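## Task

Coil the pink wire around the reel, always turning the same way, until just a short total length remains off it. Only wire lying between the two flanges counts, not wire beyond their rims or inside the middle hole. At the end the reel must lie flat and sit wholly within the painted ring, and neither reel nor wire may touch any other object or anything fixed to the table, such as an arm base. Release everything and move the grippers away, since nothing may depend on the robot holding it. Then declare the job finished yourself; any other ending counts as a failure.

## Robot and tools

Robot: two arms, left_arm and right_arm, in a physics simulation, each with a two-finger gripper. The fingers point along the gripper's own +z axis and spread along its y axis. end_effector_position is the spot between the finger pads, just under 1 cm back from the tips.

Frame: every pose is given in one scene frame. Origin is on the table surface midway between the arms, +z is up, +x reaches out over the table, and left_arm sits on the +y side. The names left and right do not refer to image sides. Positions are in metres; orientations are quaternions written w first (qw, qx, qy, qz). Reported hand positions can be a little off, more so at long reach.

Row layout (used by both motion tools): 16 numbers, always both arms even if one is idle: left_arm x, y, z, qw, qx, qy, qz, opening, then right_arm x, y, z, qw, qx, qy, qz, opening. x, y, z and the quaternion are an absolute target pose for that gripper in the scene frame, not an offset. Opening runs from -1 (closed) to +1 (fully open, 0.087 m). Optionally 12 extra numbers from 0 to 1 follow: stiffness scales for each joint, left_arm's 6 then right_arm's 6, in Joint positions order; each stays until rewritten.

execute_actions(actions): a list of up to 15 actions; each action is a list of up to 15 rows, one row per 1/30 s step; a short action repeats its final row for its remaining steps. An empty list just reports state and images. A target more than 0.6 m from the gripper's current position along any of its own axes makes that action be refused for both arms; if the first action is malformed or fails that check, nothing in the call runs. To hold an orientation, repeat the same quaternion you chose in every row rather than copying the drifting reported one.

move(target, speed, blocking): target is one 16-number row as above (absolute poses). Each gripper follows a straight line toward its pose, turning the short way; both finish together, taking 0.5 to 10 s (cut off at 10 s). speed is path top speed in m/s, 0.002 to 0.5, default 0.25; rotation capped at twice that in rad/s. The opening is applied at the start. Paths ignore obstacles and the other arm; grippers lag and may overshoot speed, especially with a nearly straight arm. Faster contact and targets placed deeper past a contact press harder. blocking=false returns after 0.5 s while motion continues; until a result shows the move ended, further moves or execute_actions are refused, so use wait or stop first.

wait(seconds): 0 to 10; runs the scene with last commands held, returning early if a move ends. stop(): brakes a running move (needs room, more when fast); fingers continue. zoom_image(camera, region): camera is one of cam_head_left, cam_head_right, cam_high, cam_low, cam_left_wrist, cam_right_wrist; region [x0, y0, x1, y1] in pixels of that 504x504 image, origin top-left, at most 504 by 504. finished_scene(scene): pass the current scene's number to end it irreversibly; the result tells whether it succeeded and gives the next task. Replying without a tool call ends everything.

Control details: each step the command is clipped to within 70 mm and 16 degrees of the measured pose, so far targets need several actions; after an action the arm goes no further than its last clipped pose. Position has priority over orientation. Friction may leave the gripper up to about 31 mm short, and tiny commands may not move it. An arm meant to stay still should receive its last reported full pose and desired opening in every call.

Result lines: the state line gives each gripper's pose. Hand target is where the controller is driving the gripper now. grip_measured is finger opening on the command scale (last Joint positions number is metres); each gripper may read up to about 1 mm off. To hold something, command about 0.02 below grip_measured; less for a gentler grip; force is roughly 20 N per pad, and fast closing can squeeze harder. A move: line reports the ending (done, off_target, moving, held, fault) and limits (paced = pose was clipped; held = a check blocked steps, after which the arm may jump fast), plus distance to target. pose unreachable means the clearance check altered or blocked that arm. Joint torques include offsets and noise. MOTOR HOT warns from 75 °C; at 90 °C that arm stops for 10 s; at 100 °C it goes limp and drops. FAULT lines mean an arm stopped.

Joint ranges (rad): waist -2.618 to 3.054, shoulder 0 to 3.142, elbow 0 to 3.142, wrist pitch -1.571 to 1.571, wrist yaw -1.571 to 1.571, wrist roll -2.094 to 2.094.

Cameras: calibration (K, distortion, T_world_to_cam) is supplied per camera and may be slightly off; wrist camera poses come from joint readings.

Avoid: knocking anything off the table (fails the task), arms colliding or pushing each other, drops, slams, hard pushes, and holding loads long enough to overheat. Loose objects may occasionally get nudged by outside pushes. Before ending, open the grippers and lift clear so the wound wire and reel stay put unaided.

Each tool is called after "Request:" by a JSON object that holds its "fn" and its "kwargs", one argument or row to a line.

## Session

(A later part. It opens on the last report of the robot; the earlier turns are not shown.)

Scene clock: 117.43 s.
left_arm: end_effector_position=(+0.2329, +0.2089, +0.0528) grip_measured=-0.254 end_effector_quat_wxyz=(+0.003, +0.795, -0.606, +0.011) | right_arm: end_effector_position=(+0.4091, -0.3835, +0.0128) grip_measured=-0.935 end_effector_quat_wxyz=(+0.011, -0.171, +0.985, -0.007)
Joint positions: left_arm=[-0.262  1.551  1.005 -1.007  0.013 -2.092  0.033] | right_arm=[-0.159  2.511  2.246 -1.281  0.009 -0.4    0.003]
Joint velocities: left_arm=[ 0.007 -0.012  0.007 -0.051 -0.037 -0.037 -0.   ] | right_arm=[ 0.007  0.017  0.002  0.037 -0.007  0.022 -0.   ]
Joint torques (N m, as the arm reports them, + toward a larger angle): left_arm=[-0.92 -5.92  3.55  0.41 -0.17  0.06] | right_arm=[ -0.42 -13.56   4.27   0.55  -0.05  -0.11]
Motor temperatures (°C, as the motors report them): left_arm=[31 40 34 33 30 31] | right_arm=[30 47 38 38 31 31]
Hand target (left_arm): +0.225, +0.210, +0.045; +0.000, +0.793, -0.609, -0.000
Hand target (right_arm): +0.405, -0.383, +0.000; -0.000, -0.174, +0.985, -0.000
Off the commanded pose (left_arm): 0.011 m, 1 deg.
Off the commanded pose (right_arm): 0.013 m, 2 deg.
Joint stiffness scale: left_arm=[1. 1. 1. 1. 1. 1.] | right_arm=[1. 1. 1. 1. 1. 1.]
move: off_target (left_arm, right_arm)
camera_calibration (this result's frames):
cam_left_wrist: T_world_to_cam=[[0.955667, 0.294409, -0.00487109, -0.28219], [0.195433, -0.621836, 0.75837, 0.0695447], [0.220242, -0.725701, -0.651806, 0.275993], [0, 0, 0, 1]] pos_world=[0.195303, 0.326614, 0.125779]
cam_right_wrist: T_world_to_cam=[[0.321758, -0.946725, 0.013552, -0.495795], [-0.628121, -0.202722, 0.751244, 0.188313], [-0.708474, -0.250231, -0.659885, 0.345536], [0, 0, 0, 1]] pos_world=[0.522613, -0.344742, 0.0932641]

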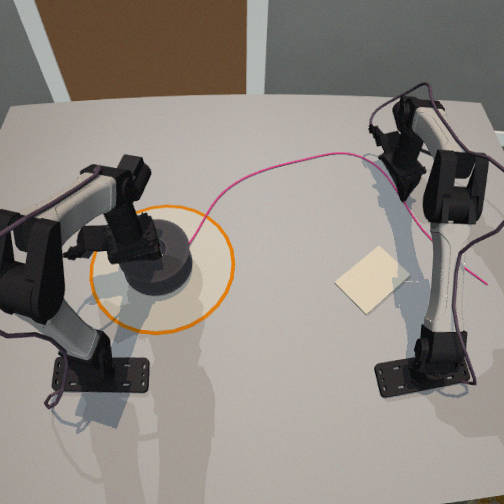

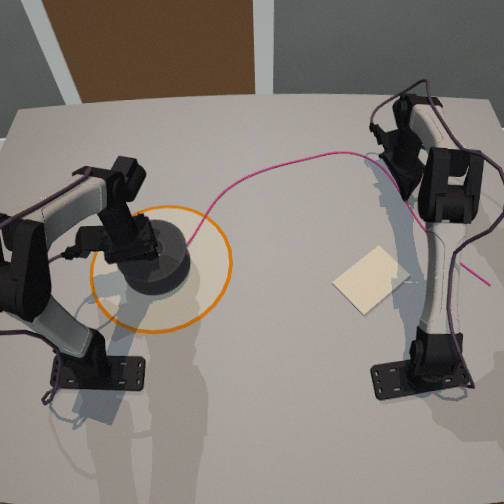

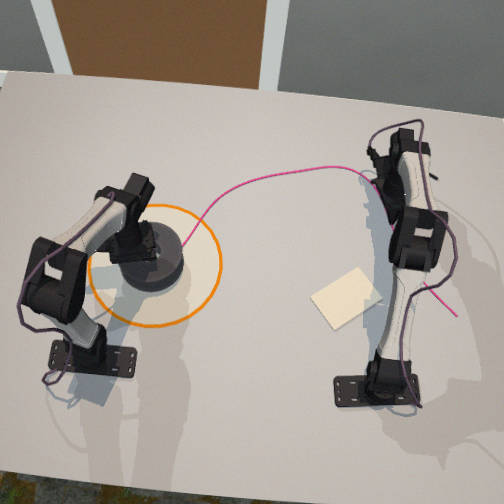

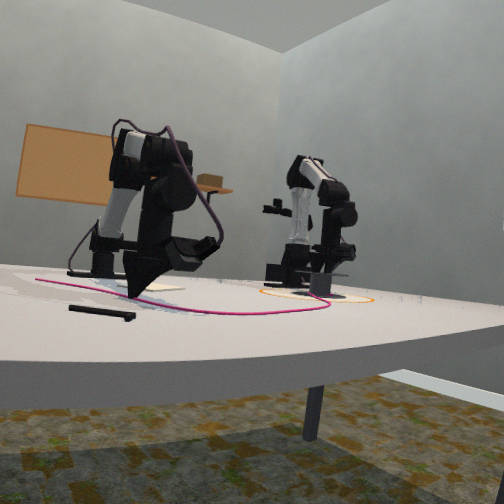

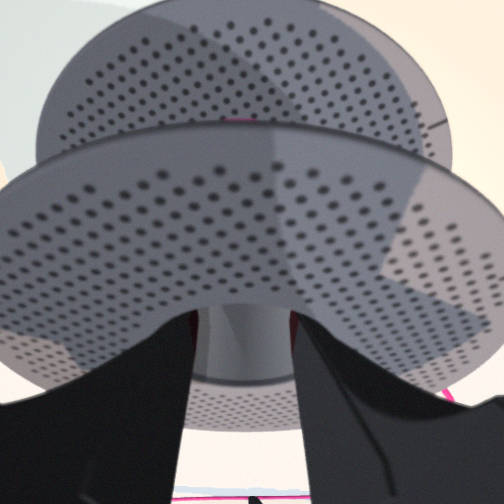

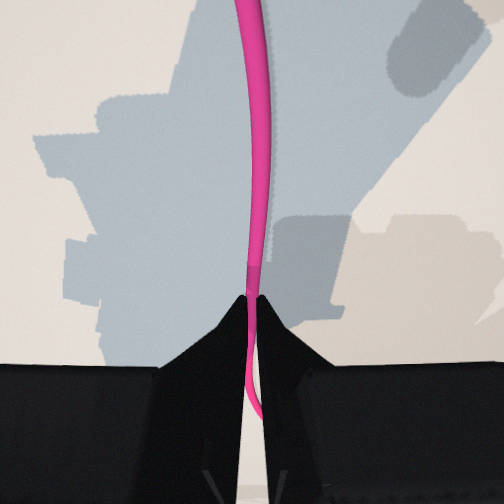

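Request:
{"fn": "move", "kwargs": {
  "target": [0.225,0.21,0.045,0,0.793,-0.609,0,0.3,0.35,-0.12,0.28,0,-0.574,0.819,0,-1],
  "speed": 0.15
}}

Scene clock: 124.47 s.
left_arm: end_effector_position=(+0.2329, +0.2089, +0.0528) grip_measured=-0.254 end_effector_quat_wxyz=(+0.003, +0.795, -0.606, +0.011) | right_arm: end_effector_position=(+0.3514, -0.1181, +0.2697) grip_measured=-0.935 end_effector_quat_wxyz=(+0.258, -0.561, +0.786, -0.017)
Joint positions: left_arm=[-0.262  1.551  1.005 -1.007  0.013 -2.092  0.033] | right_arm=[ 0.472  2.17   2.671 -1.548  0.01  -0.667  0.003]
Joint velocities: left_arm=[-0.022 -0.007  0.007  0.007 -0.037  0.066 -0.001] | right_arm=[-0.017  0.012  0.012 -0.037 -0.037 -0.007 -0.   ]
Joint torques (N m, as the arm reports them, + toward a larger angle): left_arm=[-0.96 -5.89  3.54  0.41 -0.18  0.06] | right_arm=[  0.36 -12.98   6.42   1.21   0.08  -0.11]
Motor temperatures (°C, as the motors report them): left_arm=[31 39 34 33 30 31] | right_arm=[30 49 38 38 31 31]
Hand target (left_arm): +0.225, +0.210, +0.045; +0.000, +0.793, -0.609, -0.000
Hand target (right_arm): +0.348, -0.117, +0.282; +0.273, -0.566, +0.778, -0.021
Off the commanded pose (left_arm): 0.011 m, 1 deg.
Off the commanded pose (right_arm): 0.011 m, 30 deg; orientation clipped at the last step of the last action.
Joint stiffness scale: left_arm=[1. 1. 1. 1. 1. 1.] | right_arm=[1. 1. 1. 1. 1. 1.]
joint sent to its limit (right arm) — the command would take joint 4 (wrist pitch) past its lower limit, so that joint was sent only as far as its limit.
move: off_target (left_arm, right_arm); limits=paced
camera_calibration (this result's frames):
cam_left_wrist: T_world_to_cam=[[0.955667, 0.294409, -0.00487109, -0.28219], [0.195433, -0.621836, 0.75837, 0.0695447], [0.220242, -0.725701, -0.651806, 0.275993], [0, 0, 0, 1]] pos_world=[0.195303, 0.326614, 0.125779]
cam_right_wrist: T_world_to_cam=[[0.87124, -0.383674, 0.306162, -0.434866], [-0.484343, -0.773237, 0.409287, -0.0127493], [0.0797029, -0.504875, -0.859505, 0.287345], [0, 0, 0, 1]] pos_world=[0.349796, -0.0316318, 0.385332]

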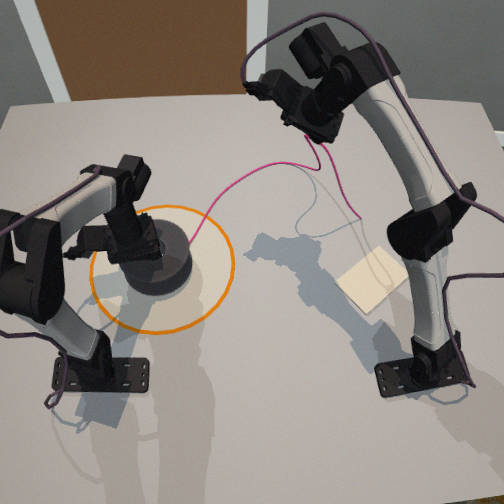

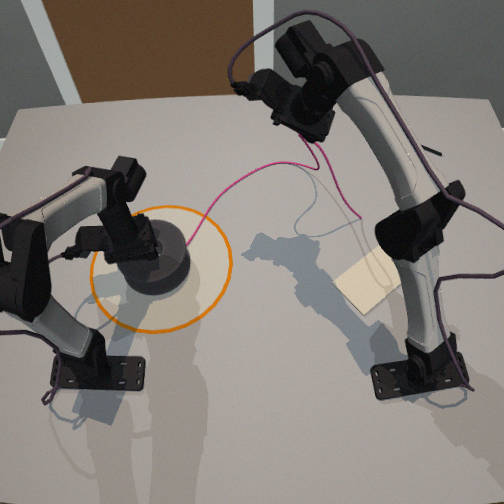

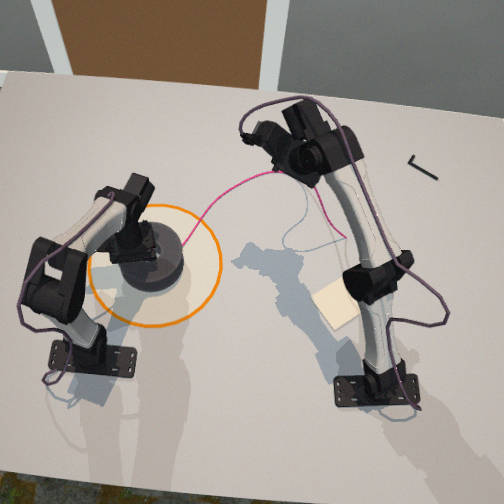

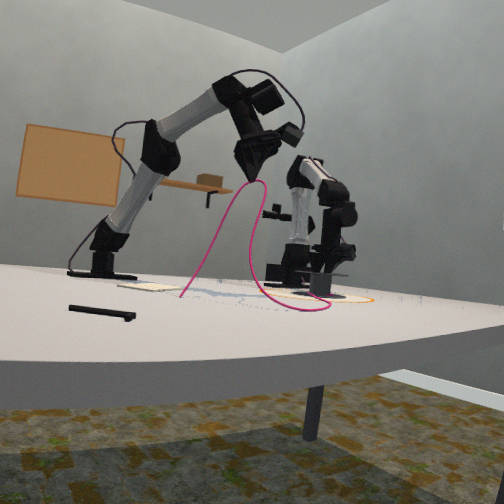

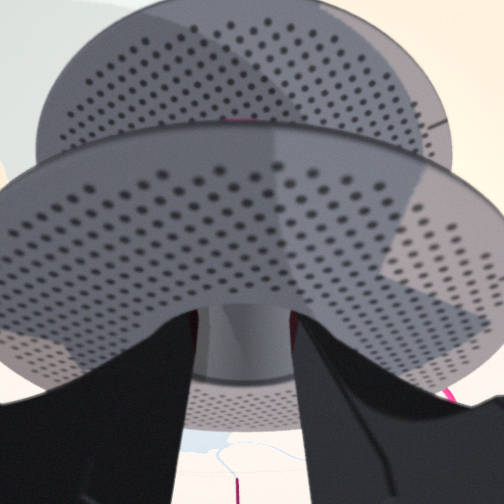

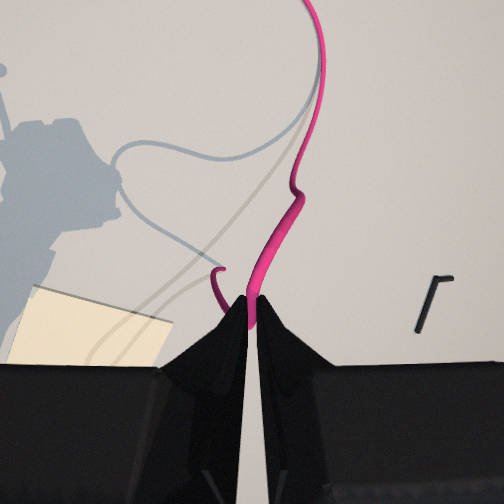

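Next I'll lift the wire higher so less of it lies on the table, and turn the reel at the same time.

Request:
{"fn": "move", "kwargs": {
  "target": [0.225,0.21,0.045,0,-0.087,-0.996,0,0.3,0.33,-0.06,0.38,0.35,-0.55,0.76,-0.02,-1],
  "speed": 0.3
}}

Request:
{"fn": "move", "kwargs": {
  "target": [0.225,0.21,0.045,0,-0.954,-0.301,0,0.3,0.33,-0.06,0.38,0.35,-0.55,0.76,-0.02,-1],
  "speed": 0.3
}}

Scene clock: 132.93 s.
left_arm: end_effector_position=(+0.2200, +0.2120, +0.0528) grip_measured=-0.195 end_effector_quat_wxyz=(+0.004, +0.074, +0.997, -0.005) | right_arm: end_effector_position=(+0.3325, -0.0632, +0.3627) grip_measured=-0.935 end_effector_quat_wxyz=(+0.422, -0.545, +0.724, -0.023)
Joint positions: left_arm=[-0.369  1.746  1.221 -1.036  0.007 -0.211  0.035] | right_arm=[ 0.624  2.118  2.854 -1.44   0.103 -0.612  0.003]
Joint velocities: left_arm=[ 0.007 -0.007 -0.007 -0.037 -0.066  0.037 -0.001] | right_arm=[ 0.002  0.007 -0.027  0.037  0.022  0.007 -0.001]
Joint torques (N m, as the arm reports them, + toward a larger angle): left_arm=[-0.71 -4.72  6.32  0.62 -0.06  0.26] | right_arm=[  0.52 -11.8    6.15   1.88   0.14   0.17]
Motor temperatures (°C, as the motors report them): left_arm=[31 39 34 33 30 31] | right_arm=[30 49 39 38 31 31]
Hand target (left_arm): +0.224, +0.210, +0.044; -0.000, +0.087, +0.996, -0.000
Hand target (right_arm): +0.328, -0.061, +0.381; +0.448, -0.536, +0.715, -0.020
Off the commanded pose (left_arm): 0.009 m, 2 deg.
Off the commanded pose (right_arm): 0.018 m, 9 deg.
Joint stiffness scale: left_arm=[1. 1. 1. 1. 1. 1.] | right_arm=[1. 1. 1. 1. 1. 1.]
elbow stopped short (right arm): the move would have taken joint 3 (elbow) straighter than the controller allows; a more bent joint 3 avoids this.
move: off_target (right_arm)
camera_calibration (this result's frames):
cam_left_wrist: T_world_to_cam=[[-0.117246, -0.993094, -0.00419758, 0.238125], [-0.668582, 0.0758072, 0.739764, 0.117209], [-0.734337, 0.0895412, -0.672853, 0.319346], [0, 0, 0, 1]] pos_world=[0.34079, 0.199001, 0.129166]
cam_right_wrist: T_world_to_cam=[[0.772258, -0.415947, 0.480215, -0.458127], [-0.523594, -0.844801, 0.110278, 0.0994366], [0.359816, -0.336601, -0.870191, 0.317868], [0, 0, 0, 1]] pos_world=[0.291482, 0.000442728, 0.48564]

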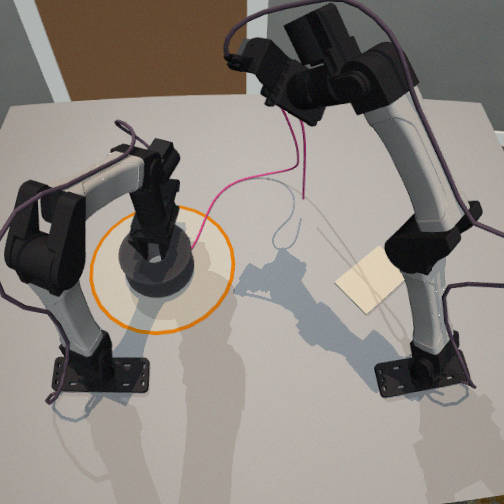

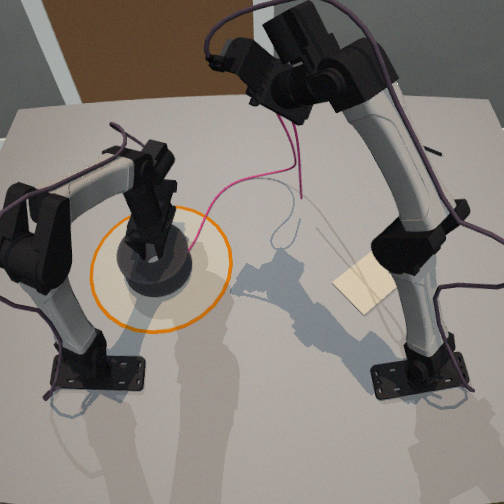

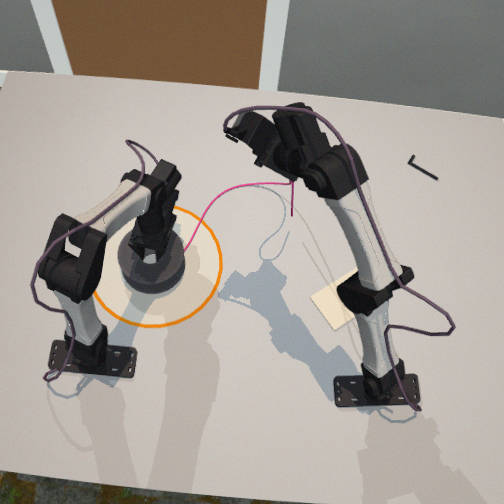

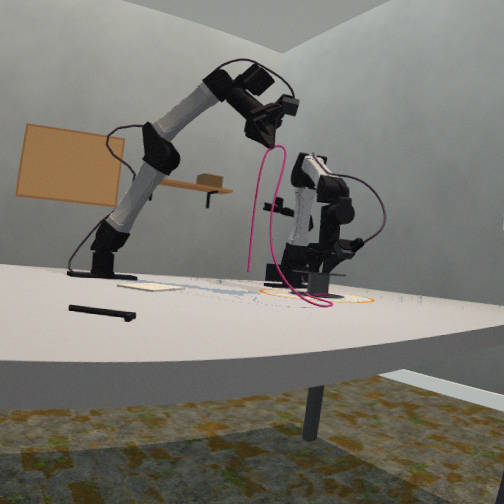

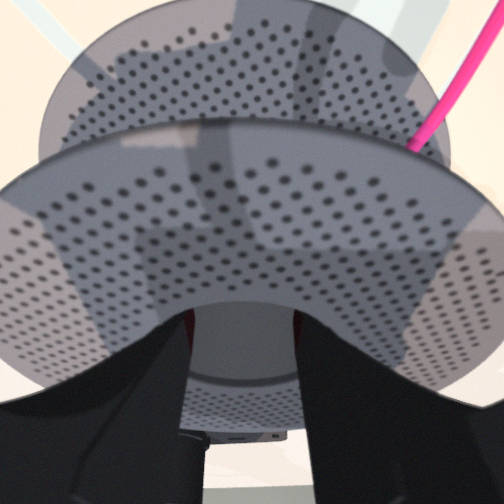

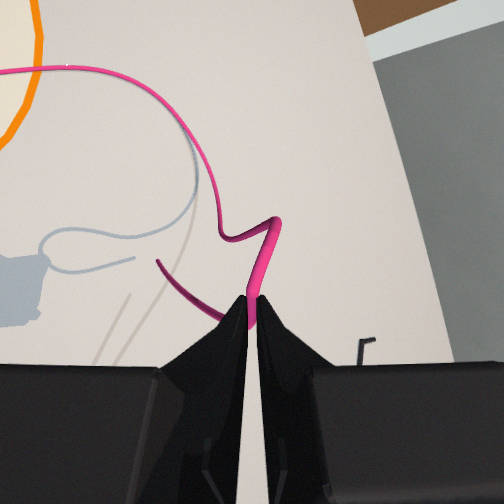

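Scene clock: 137.53 s.
left_arm: end_effector_position=(+0.2318, +0.2056, +0.0532) grip_measured=-0.195 end_effector_quat_wxyz=(+0.004, +0.952, +0.305, +0.007) | right_arm: end_effector_position=(+0.3334, -0.0641, +0.3632) grip_measured=-0.935 end_effector_quat_wxyz=(+0.423, -0.542, +0.726, -0.025)
Joint positions: left_arm=[-0.549  1.568  1.025 -1.012 -0.006  1.982  0.035] | right_arm=[ 0.624  2.118  2.854 -1.438  0.111 -0.608  0.003]
Joint velocities: left_arm=[-0.017 -0.007  0.007 -0.007  0.022  0.051 -0.   ] | right_arm=[-0.012 -0.007 -0.007 -0.022 -0.037 -0.051 -0.001]
Joint torques (N m, as the arm reports them, + toward a larger angle): left_arm=[ 0.39 -6.35  3.16  0.44  0.15  0.22] | right_arm=[  0.6  -11.54   5.74   1.81   0.13   0.11]
Motor temperatures (°C, as the motors report them): left_arm=[31 39 34 33 30 31] | right_arm=[30 49 39 39 31 31]
Hand target (left_arm): +0.225, +0.210, +0.045; -0.000, +0.954, +0.301, -0.001
Hand target (right_arm): +0.329, -0.061, +0.379; +0.447, -0.535, +0.717, -0.023
Off the commanded pose (left_arm): 0.012 m, 1 deg.
Off the commanded pose (right_arm): 0.018 m, 9 deg.
Joint stiffness scale: left_arm=[1. 1. 1. 1. 1. 1.] | right_arm=[1. 1. 1. 1. 1. 1.]
elbow stopped short (right arm): the move would have taken joint 3 (elbow) straighter than the controller allows; a more bent joint 3 avoids this.
move: off_target (left_arm, right_arm)
camera_calibration (this result's frames):
cam_left_wrist: T_world_to_cam=[[-0.605559, 0.795397, -0.0253559, -0.0202462], [0.512624, 0.41425, 0.752073, -0.218807], [0.6087, 0.442426, -0.658592, -0.0557443], [0, 0, 0, 1]] pos_world=[0.133837, 0.131407, 0.127333]
cam_right_wrist: T_world_to_cam=[[0.767331, -0.422017, 0.482809, -0.459037], [-0.530714, -0.840544, 0.108759, 0.102305], [0.359924, -0.339688, -0.868946, 0.316989], [0, 0, 0, 1]] pos_world=[0.292436, -0.0000525644, 0.485947]

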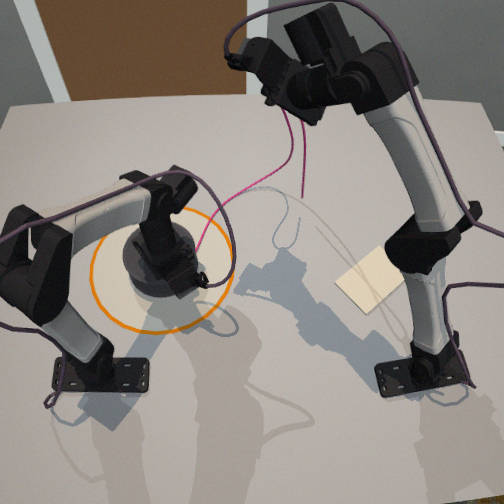

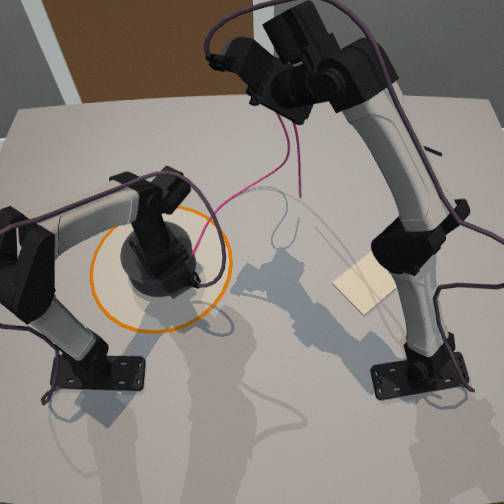

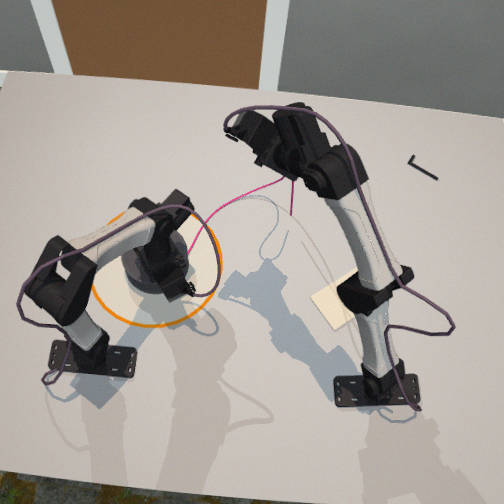

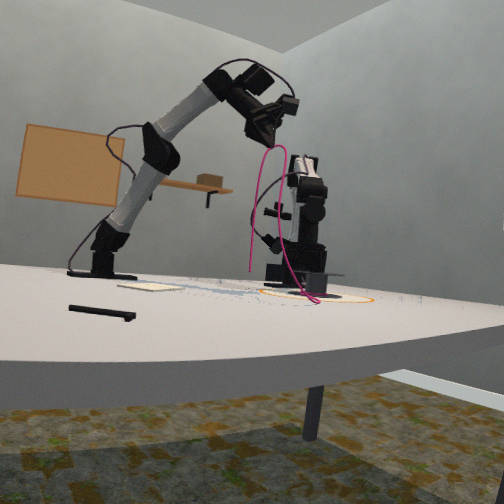

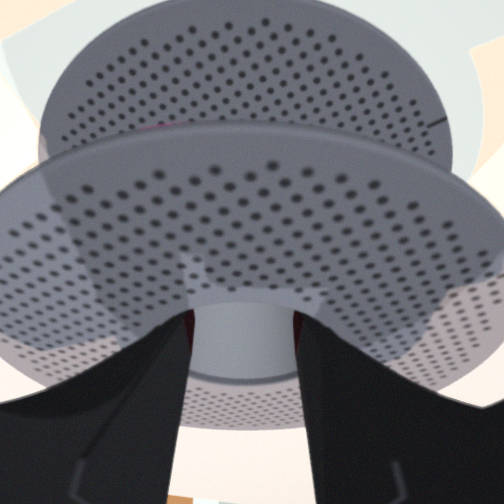

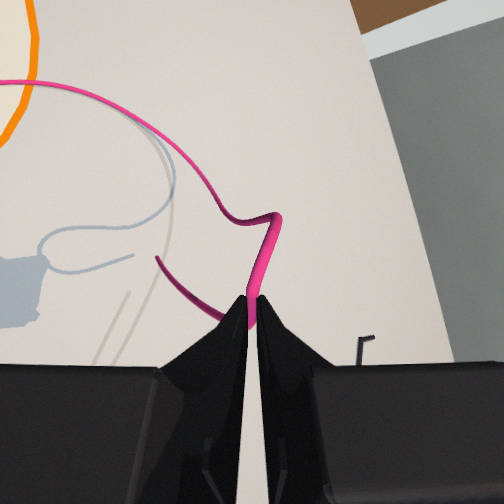

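Request:
{"fn": "execute_actions", "kwargs": {
  "actions": [
    [[0.225,0.21,0.05,0,-0.954,-0.301,0,-1,0.333,-0.064,0.37,0.423,-0.542,0.726,-0.025,-1]],
    [[0.225,0.21,0.05,0,-0.659,-0.752,0,-1,0.333,-0.064,0.37,0.423,-0.542,0.726,-0.025,-1]],
    [[0.225,0.21,0.05,0,-0.174,-0.985,0,-1,0.333,-0.064,0.37,0.423,-0.542,0.726,-0.025,-1]],
    [[0.225,0.21,0.05,0,0.362,-0.932,0,-1,0.333,-0.064,0.37,0.423,-0.542,0.726,-0.025,-1]],
    [[0.225,0.21,0.05,0,0.793,-0.609,0,-1,0.333,-0.064,0.37,0.423,-0.542,0.726,-0.025,-1]],
    [[0.225,0.21,0.045,0,0.793,-0.609,0,-1,0.333,-0.064,0.37,0.423,-0.542,0.726,-0.025,-1]],
    [[0.225,0.21,0.045,0,0.793,-0.609,0,0.3,0.333,-0.064,0.37,0.423,-0.542,0.726,-0.025,-1]],
    [[0.225,0.21,0.045,0,0.793,-0.609,0,0.3,0.333,-0.064,0.37,0.423,-0.542,0.726,-0.025,-1]]
  ]
}}

Request:
{"fn": "move", "kwargs": {
  "target": [0.225,0.21,0.045,0,-0.174,-0.985,0,0.3,0.333,-0.055,0.33,0.423,-0.542,0.726,-0.025,-1],
  "speed": 0.5
}}

Request:
{"fn": "move", "kwargs": {
  "target": [0.225,0.21,0.045,0,-0.954,-0.301,0,0.3,0.333,-0.045,0.28,0.423,-0.542,0.726,-0.025,-1],
  "speed": 0.5
}}

Scene clock: 153.30 s.
left_arm: end_effector_position=(+0.2342, +0.2052, +0.0542) grip_measured=-0.192 end_effector_quat_wxyz=(+0.006, +0.791, -0.612, +0.016) | right_arm: end_effector_position=(+0.3335, -0.0641, +0.3632) grip_measured=-0.935 end_effector_quat_wxyz=(+0.423, -0.542, +0.726, -0.026)
Joint positions: left_arm=[-0.266  1.554  1.011 -1.003  0.024 -2.081  0.035] | right_arm=[ 0.624  2.118  2.854 -1.438  0.112 -0.608  0.003]
Joint velocities: left_arm=[ 0.007 -0.002 -0.002 -0.051 -0.007 -0.037 -0.001] | right_arm=[-0.017 -0.017 -0.002 -0.022 -0.022 -0.066  0.001]
Joint torques (N m, as the arm reports them, + toward a larger angle): left_arm=[-0.67 -6.15  3.18  0.38 -0.29  0.01] | right_arm=[ -0.25 -10.41   5.93   1.66   0.06   0.  ]
Motor temperatures (°C, as the motors report them): left_arm=[31 40 34 33 30 31] | right_arm=[30 49 39 41 31 31]
Hand target (left_arm): +0.225, +0.210, +0.045; +0.000, +0.793, -0.609, -0.000
Hand target (right_arm): +0.333, -0.064, +0.370; +0.432, -0.540, +0.722, -0.025
Off the commanded pose (left_arm): 0.014 m, 2 deg.
Off the commanded pose (right_arm): 0.007 m, 0 deg.
Joint stiffness scale: left_arm=[1. 1. 1. 1. 1. 1.] | right_arm=[1. 1. 1. 1. 1. 1.]
elbow stopped short (right arm): the move would have taken joint 3 (elbow) straighter than the controller allows; a more bent joint 3 avoids this.
camera_calibration (this result's frames):
cam_left_wrist: T_world_to_cam=[[0.95992, 0.280237, -0.00464125, -0.280473], [0.183249, -0.614996, 0.766941, 0.0669637], [0.212071, -0.737053, -0.6417, 0.277649], [0, 0, 0, 1]] pos_world=[0.198079, 0.324423, 0.125509]
cam_right_wrist: T_world_to_cam=[[0.766991, -0.422274, 0.483124, -0.459161], [-0.531008, -0.840397, 0.108462, 0.102549], [0.360215, -0.339732, -0.868808, 0.316869], [0, 0, 0, 1]] pos_world=[0.292486, -0.0000596709, 0.486007]

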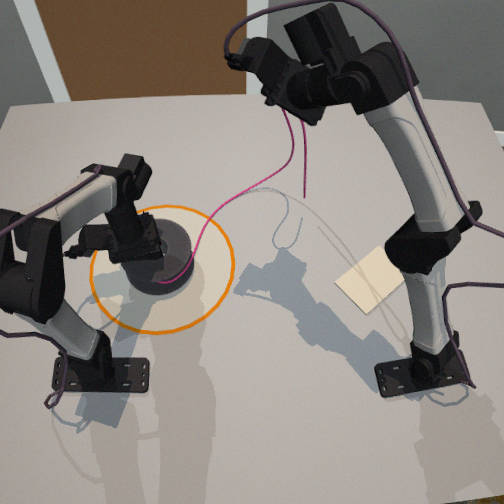

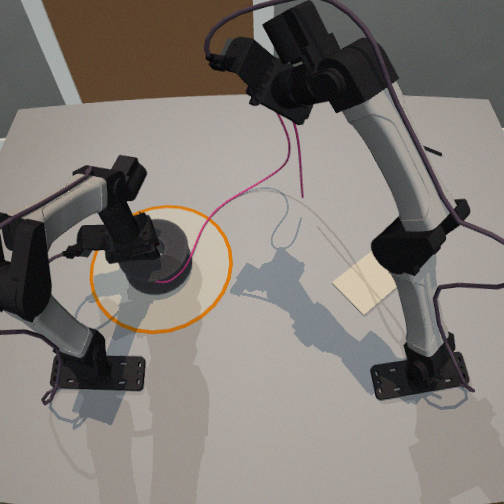

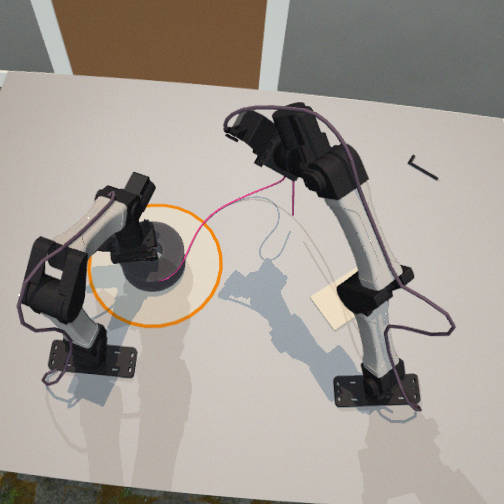

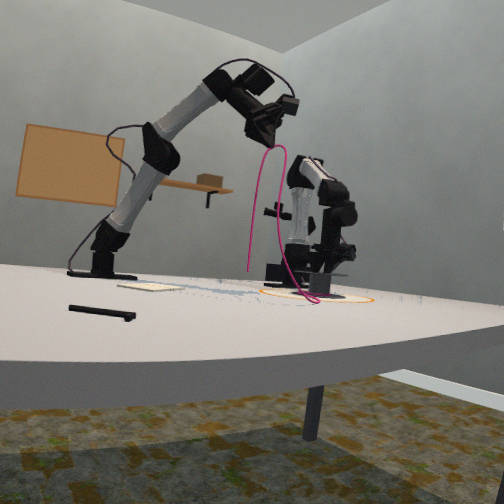

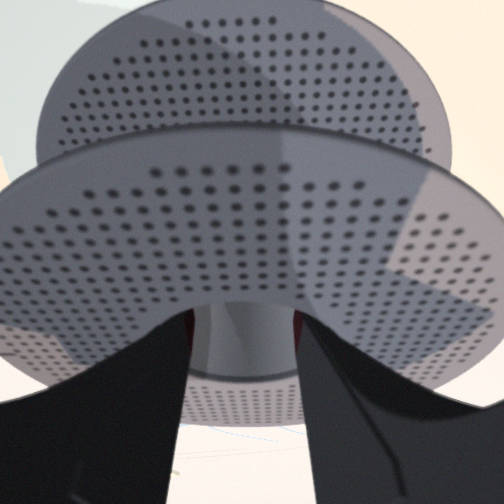

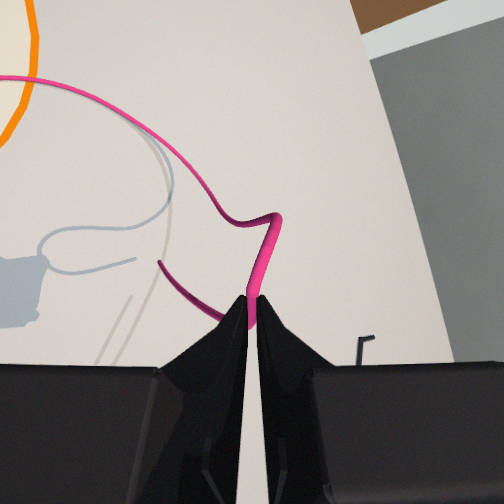

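Scene clock: 156.20 s.
left_arm: end_effector_position=(+0.2183, +0.2112, +0.0534) grip_measured=-0.191 end_effector_quat_wxyz=(-0.000, +0.161, +0.987, -0.007) | right_arm: end_effector_position=(+0.3378, -0.0567, +0.3264) grip_measured=-0.935 end_effector_quat_wxyz=(+0.415, -0.544, +0.729, -0.025)
Joint positions: left_arm=[-0.393  1.751  1.229 -1.045  0.013 -0.059  0.035] | right_arm=[ 0.63   1.914  2.32  -1.126  0.115 -0.602  0.003]
Joint velocities: left_arm=[ 0.002  0.007  0.022 -0.037 -0.007  0.037  0.   ] | right_arm=[ 0.012  0.007 -0.017 -0.022 -0.066 -0.007  0.001]
Joint torques (N m, as the arm reports them, + toward a larger angle): left_arm=[-0.66 -4.9   6.08  0.69 -0.11  0.23] | right_arm=[  0.5  -11.86   4.33   1.8    0.17   0.1 ]
Motor temperatures (°C, as the motors report them): left_arm=[31 40 35 33 30 31] | right_arm=[30 49 39 42 31 31]
Hand target (left_arm): +0.224, +0.210, +0.044; -0.000, +0.174, +0.985, -0.000
Hand target (right_arm): +0.333, -0.055, +0.330; +0.422, -0.542, +0.726, -0.025
Off the commanded pose (left_arm): 0.011 m, 2 deg.
Off the commanded pose (right_arm): 0.006 m, 1 deg.
Joint stiffness scale: left_arm=[1. 1. 1. 1. 1. 1.] | right_arm=[1. 1. 1. 1. 1. 1.]
move: off_target (left_arm)
camera_calibration (this result's frames):
cam_left_wrist: T_world_to_cam=[[-0.289228, -0.95726, -0.0000150204, 0.266966], [-0.639759, 0.193286, 0.743874, 0.0843969], [-0.712078, 0.215158, -0.66832, 0.286934], [0, 0, 0, 1]] pos_world=[0.335527, 0.177507, 0.128987]
cam_right_wrist: T_world_to_cam=[[0.773649, -0.418102, 0.476085, -0.441326], [-0.529842, -0.838948, 0.124234, 0.109627], [0.347468, -0.348364, -0.870579, 0.29023], [0, 0, 0, 1]] pos_world=[0.298671, 0.00855795, 0.449158]

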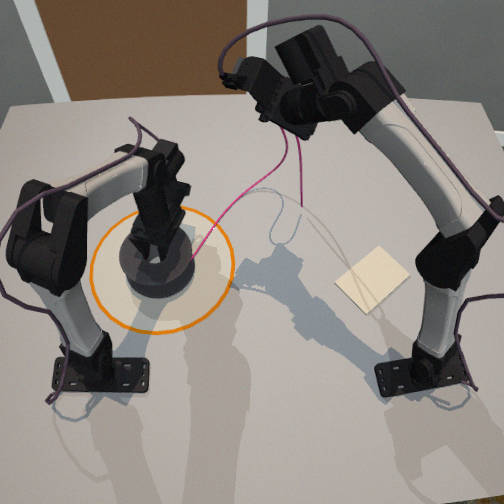

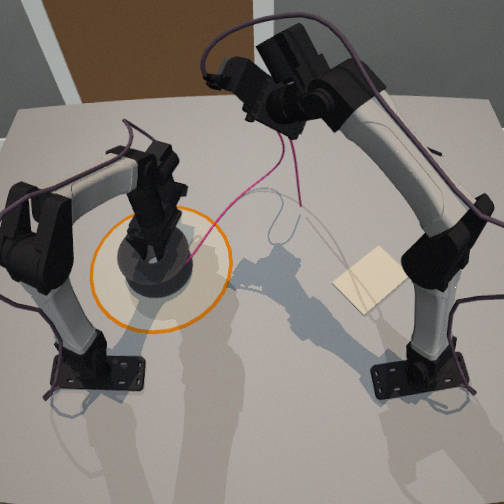

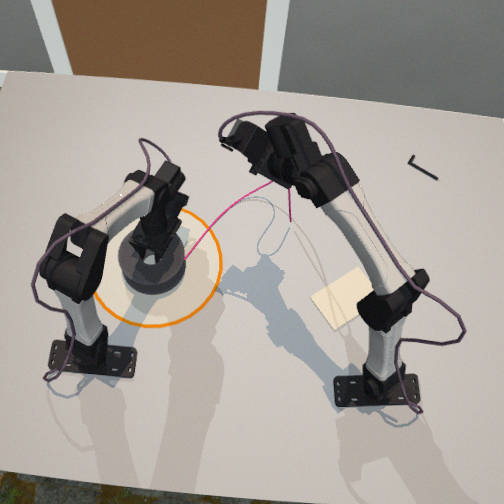

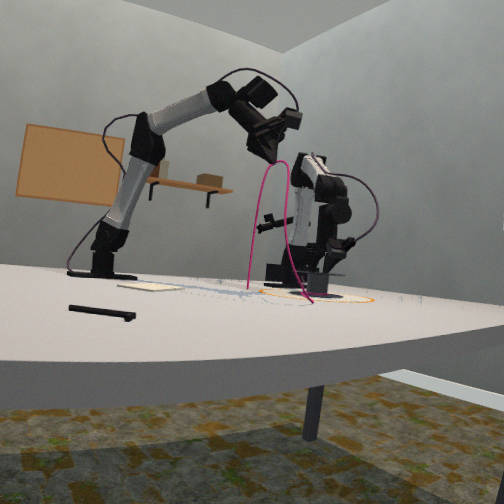

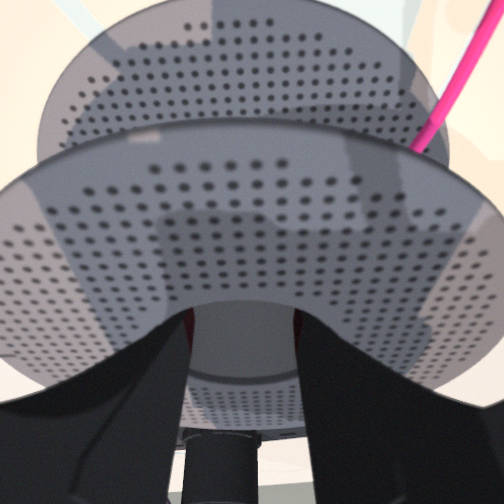

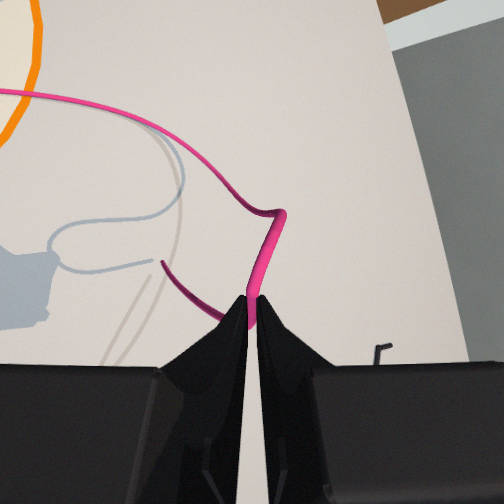

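Scene clock: 159.17 s.
left_arm: end_effector_position=(+0.2319, +0.2063, +0.0538) grip_measured=-0.191 end_effector_quat_wxyz=(-0.001, +0.953, +0.303, +0.012) | right_arm: end_effector_position=(+0.3384, -0.0466, +0.2778) grip_measured=-0.935 end_effector_quat_wxyz=(+0.416, -0.544, +0.728, -0.025)
Joint positions: left_arm=[-0.555  1.568  1.025 -1.014 -0.018  1.981  0.035] | right_arm=[ 0.649  1.812  1.959 -0.864  0.13  -0.589  0.003]
Joint velocities: left_arm=[ 0.022 -0.007 -0.002 -0.037 -0.007 -0.037  0.001] | right_arm=[-0.042 -0.022 -0.002  0.007 -0.037  0.081  0.001]
Joint torques (N m, as the arm reports them, + toward a larger angle): left_arm=[ 0.87 -6.32  3.17  0.45  0.28  0.22] | right_arm=[  0.76 -11.44   5.19   1.82   0.19   0.14]
Motor temperatures (°C, as the motors report them): left_arm=[31 40 35 33 30 31] | right_arm=[30 49 39 42 31 31]
Hand target (left_arm): +0.225, +0.210, +0.046; -0.000, +0.954, +0.301, -0.000
Hand target (right_arm): +0.333, -0.045, +0.280; +0.423, -0.542, +0.726, -0.024
Off the commanded pose (left_arm): 0.012 m, 1 deg.
Off the commanded pose (right_arm): 0.006 m, 1 deg.
Joint stiffness scale: left_arm=[1. 1. 1. 1. 1. 1.] | right_arm=[1. 1. 1. 1. 1. 1.]
move: off_target (left_arm)
camera_calibration (this result's frames):
cam_left_wrist: T_world_to_cam=[[-0.60224, 0.798073, -0.0196508, -0.0223626], [0.510092, 0.403626, 0.759534, -0.217183], [0.614096, 0.447398, -0.65017, -0.0584428], [0, 0, 0, 1]] pos_world=[0.133205, 0.131655, 0.126521]
cam_right_wrist: T_world_to_cam=[[0.772369, -0.419215, 0.477184, -0.414339], [-0.530217, -0.839188, 0.120968, 0.125411], [0.349736, -0.346443, -0.870438, 0.250482], [0, 0, 0, 1]] pos_world=[0.298915, 0.0183246, 0.400575]

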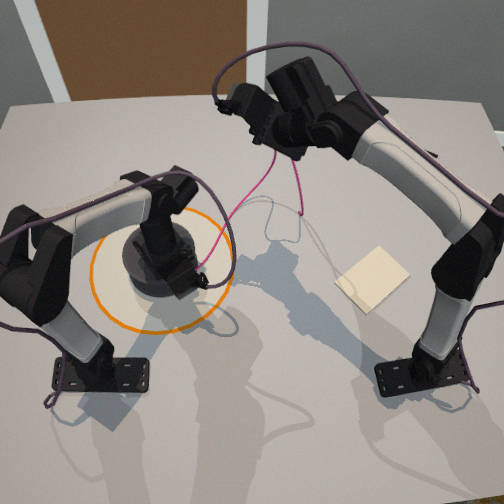

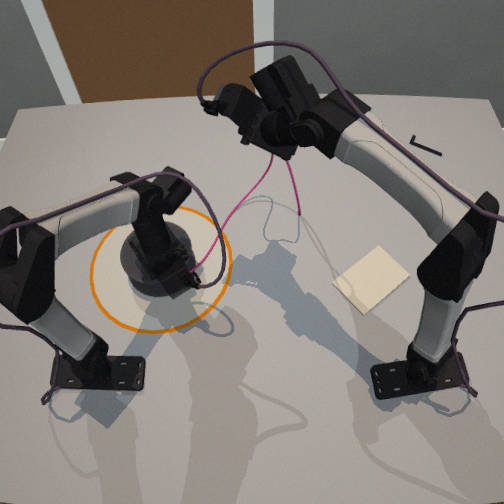

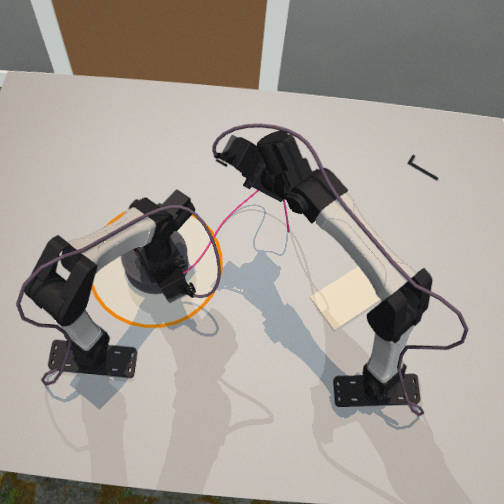

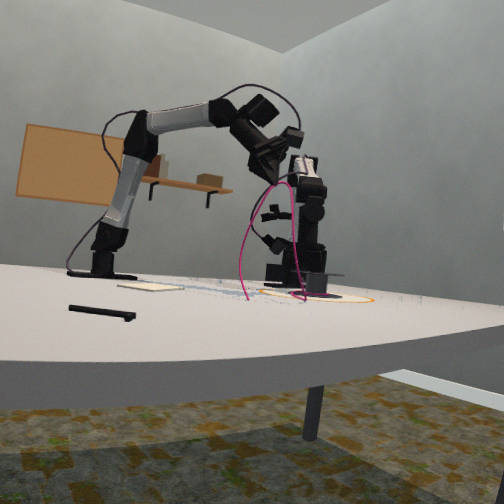

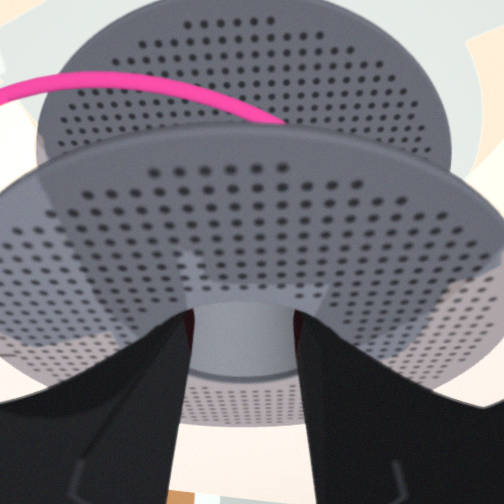

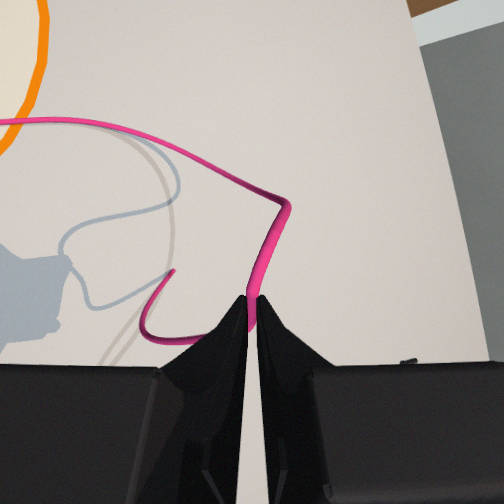

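Request:
{"fn": "execute_actions", "kwargs": {
  "actions": [
    [[0.228,0.208,0.05,0,-0.954,-0.301,0,-1,0.333,-0.045,0.28,0.423,-0.542,0.726,-0.025,-1]],
    [[0.228,0.208,0.09,0,-0.954,-0.301,0,-1,0.333,-0.045,0.28,0.423,-0.542,0.726,-0.025,-1]],
    [[0.228,0.208,0.09,0,-0.659,-0.752,0,-1,0.333,-0.045,0.28,0.423,-0.542,0.726,-0.025,-1]],
    [[0.228,0.208,0.09,0,-0.174,-0.985,0,-1,0.333,-0.045,0.28,0.423,-0.542,0.726,-0.025,-1]],
    [[0.228,0.208,0.09,0,0.362,-0.932,0,-1,0.333,-0.045,0.28,0.423,-0.542,0.726,-0.025,-1]],
    [[0.228,0.208,0.09,0,0.793,-0.609,0,-1,0.333,-0.045,0.28,0.423,-0.542,0.726,-0.025,-1]],
    [[0.228,0.208,0.08,0,0.793,-0.609,0,-1,0.333,-0.045,0.28,0.423,-0.542,0.726,-0.025,-1]],
    [[0.225,0.21,0.045,0,0.793,-0.609,0,-1,0.333,-0.045,0.28,0.423,-0.542,0.726,-0.025,-1]],
    [[0.225,0.21,0.045,0,0.793,-0.609,0,0.3,0.333,-0.045,0.28,0.423,-0.542,0.726,-0.025,-1]],
    [[0.225,0.21,0.045,0,0.793,-0.609,0,0.3,0.333,-0.045,0.28,0.423,-0.542,0.726,-0.025,-1]],
    [[0.225,0.21,0.045,0,0.6,-0.8,0,0.3,0.333,-0.045,0.28,0.423,-0.542,0.726,-0.025,-1]],
    [[0.225,0.21,0.045,0,0.362,-0.932,0,0.3,0.333,-0.045,0.27,0.423,-0.542,0.726,-0.025,-1]],
    [[0.225,0.21,0.045,0,0.098,-0.995,0,0.3,0.333,-0.045,0.26,0.423,-0.542,0.726,-0.025,-1]],
    [[0.225,0.21,0.045,0,-0.174,-0.985,0,0.3,0.333,-0.045,0.245,0.423,-0.542,0.726,-0.025,-1]],
    [[0.225,0.21,0.045,0,-0.433,-0.902,0,0.3,0.333,-0.045,0.23,0.423,-0.542,0.726,-0.025,-1]],
    [[0.225,0.21,0.045,0,-0.659,-0.752,0,0.3,0.333,-0.045,0.215,0.423,-0.542,0.726,-0.025,-1]],
    [[0.225,0.21,0.045,0,-0.838,-0.546,0,0.3,0.333,-0.045,0.2,0.423,-0.542,0.726,-0.025,-1]],
    [[0.225,0.21,0.045,0,-0.954,-0.301,0,0.3,0.333,-0.045,0.185,0.423,-0.542,0.726,-0.025,-1]]
  ]
}}

Scene clock: 183.33 s.
left_arm: end_effector_position=(+0.2304, +0.2055, +0.0533) grip_measured=-0.197 end_effector_quat_wxyz=(+0.004, +0.944, +0.330, +0.009) | right_arm: end_effector_position=(+0.3370, -0.0482, +0.1865) grip_measured=-0.935 end_effector_quat_wxyz=(+0.420, -0.542, +0.728, -0.025)
Joint positions: left_arm=[-0.558  1.57   1.026 -1.009 -0.009  1.921  0.035] | right_arm=[ 0.649  1.728  1.48  -0.463  0.131 -0.588  0.003]
Joint velocities: left_arm=[ 0.046 -0.012 -0.017  0.022 -0.037  0.359 -0.001] | right_arm=[-0.007  0.017  0.017 -0.022  0.022  0.007 -0.   ]
Joint torques (N m, as the arm reports them, + toward a larger angle): left_arm=[ 0.83 -6.23  3.3   0.44  0.15  0.2 ] | right_arm=[  0.64 -10.17   5.87   1.78   0.17   0.08]
Motor temperatures (°C, as the motors report them): left_arm=[31 40 35 33 30 31] | right_arm=[30 49 39 43 31 31]
Hand target (left_arm): +0.225, +0.210, +0.046; -0.001, +0.953, +0.302, +0.000
Hand target (right_arm): +0.333, -0.045, +0.185; +0.423, -0.542, +0.726, -0.025
Off the commanded pose (left_arm): 0.011 m, 4 deg.
Off the commanded pose (right_arm): 0.005 m, 0 deg.
Joint stiffness scale: left_arm=[1. 1. 1. 1. 1. 1.] | right_arm=[1. 1. 1. 1. 1. 1.]
camera_calibration (this result's frames):
cam_left_wrist: T_world_to_cam=[[-0.646506, 0.762415, -0.0274631, -0.00463499], [0.487153, 0.44026, 0.754224, -0.217705], [0.587122, 0.474231, -0.656043, -0.056526], [0, 0, 0, 1]] pos_world=[0.136247, 0.126187, 0.126988]
cam_right_wrist: T_world_to_cam=[[0.769047, -0.423225, 0.479007, -0.369765], [-0.532611, -0.838628, 0.114141, 0.136521], [0.353402, -0.342904, -0.870359, 0.169834], [0, 0, 0, 1]] pos_world=[0.297059, 0.016234, 0.309354]

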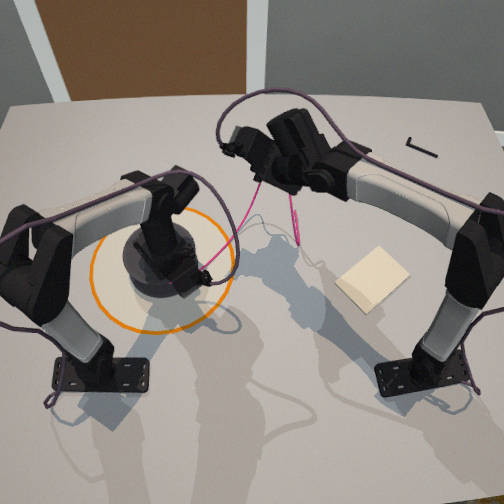

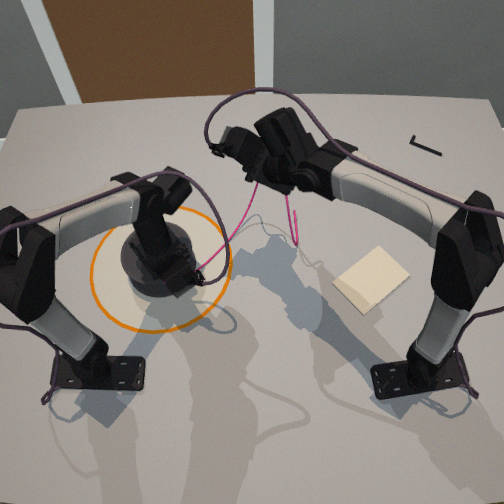

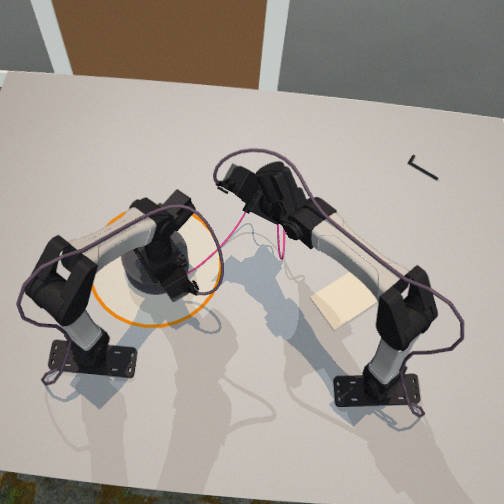

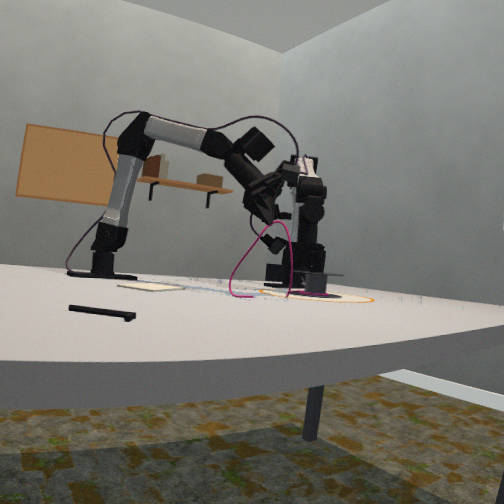

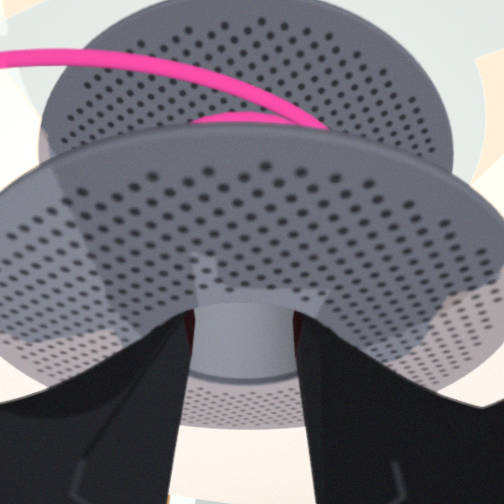

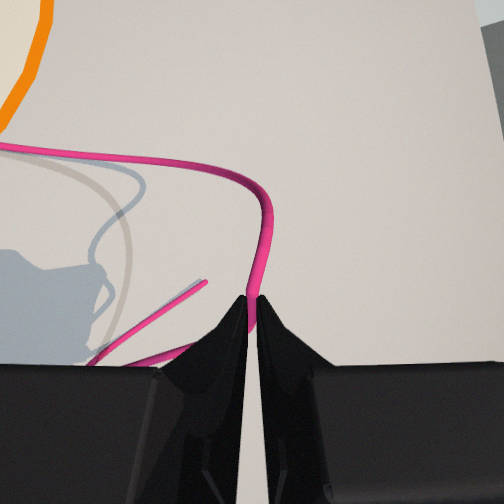

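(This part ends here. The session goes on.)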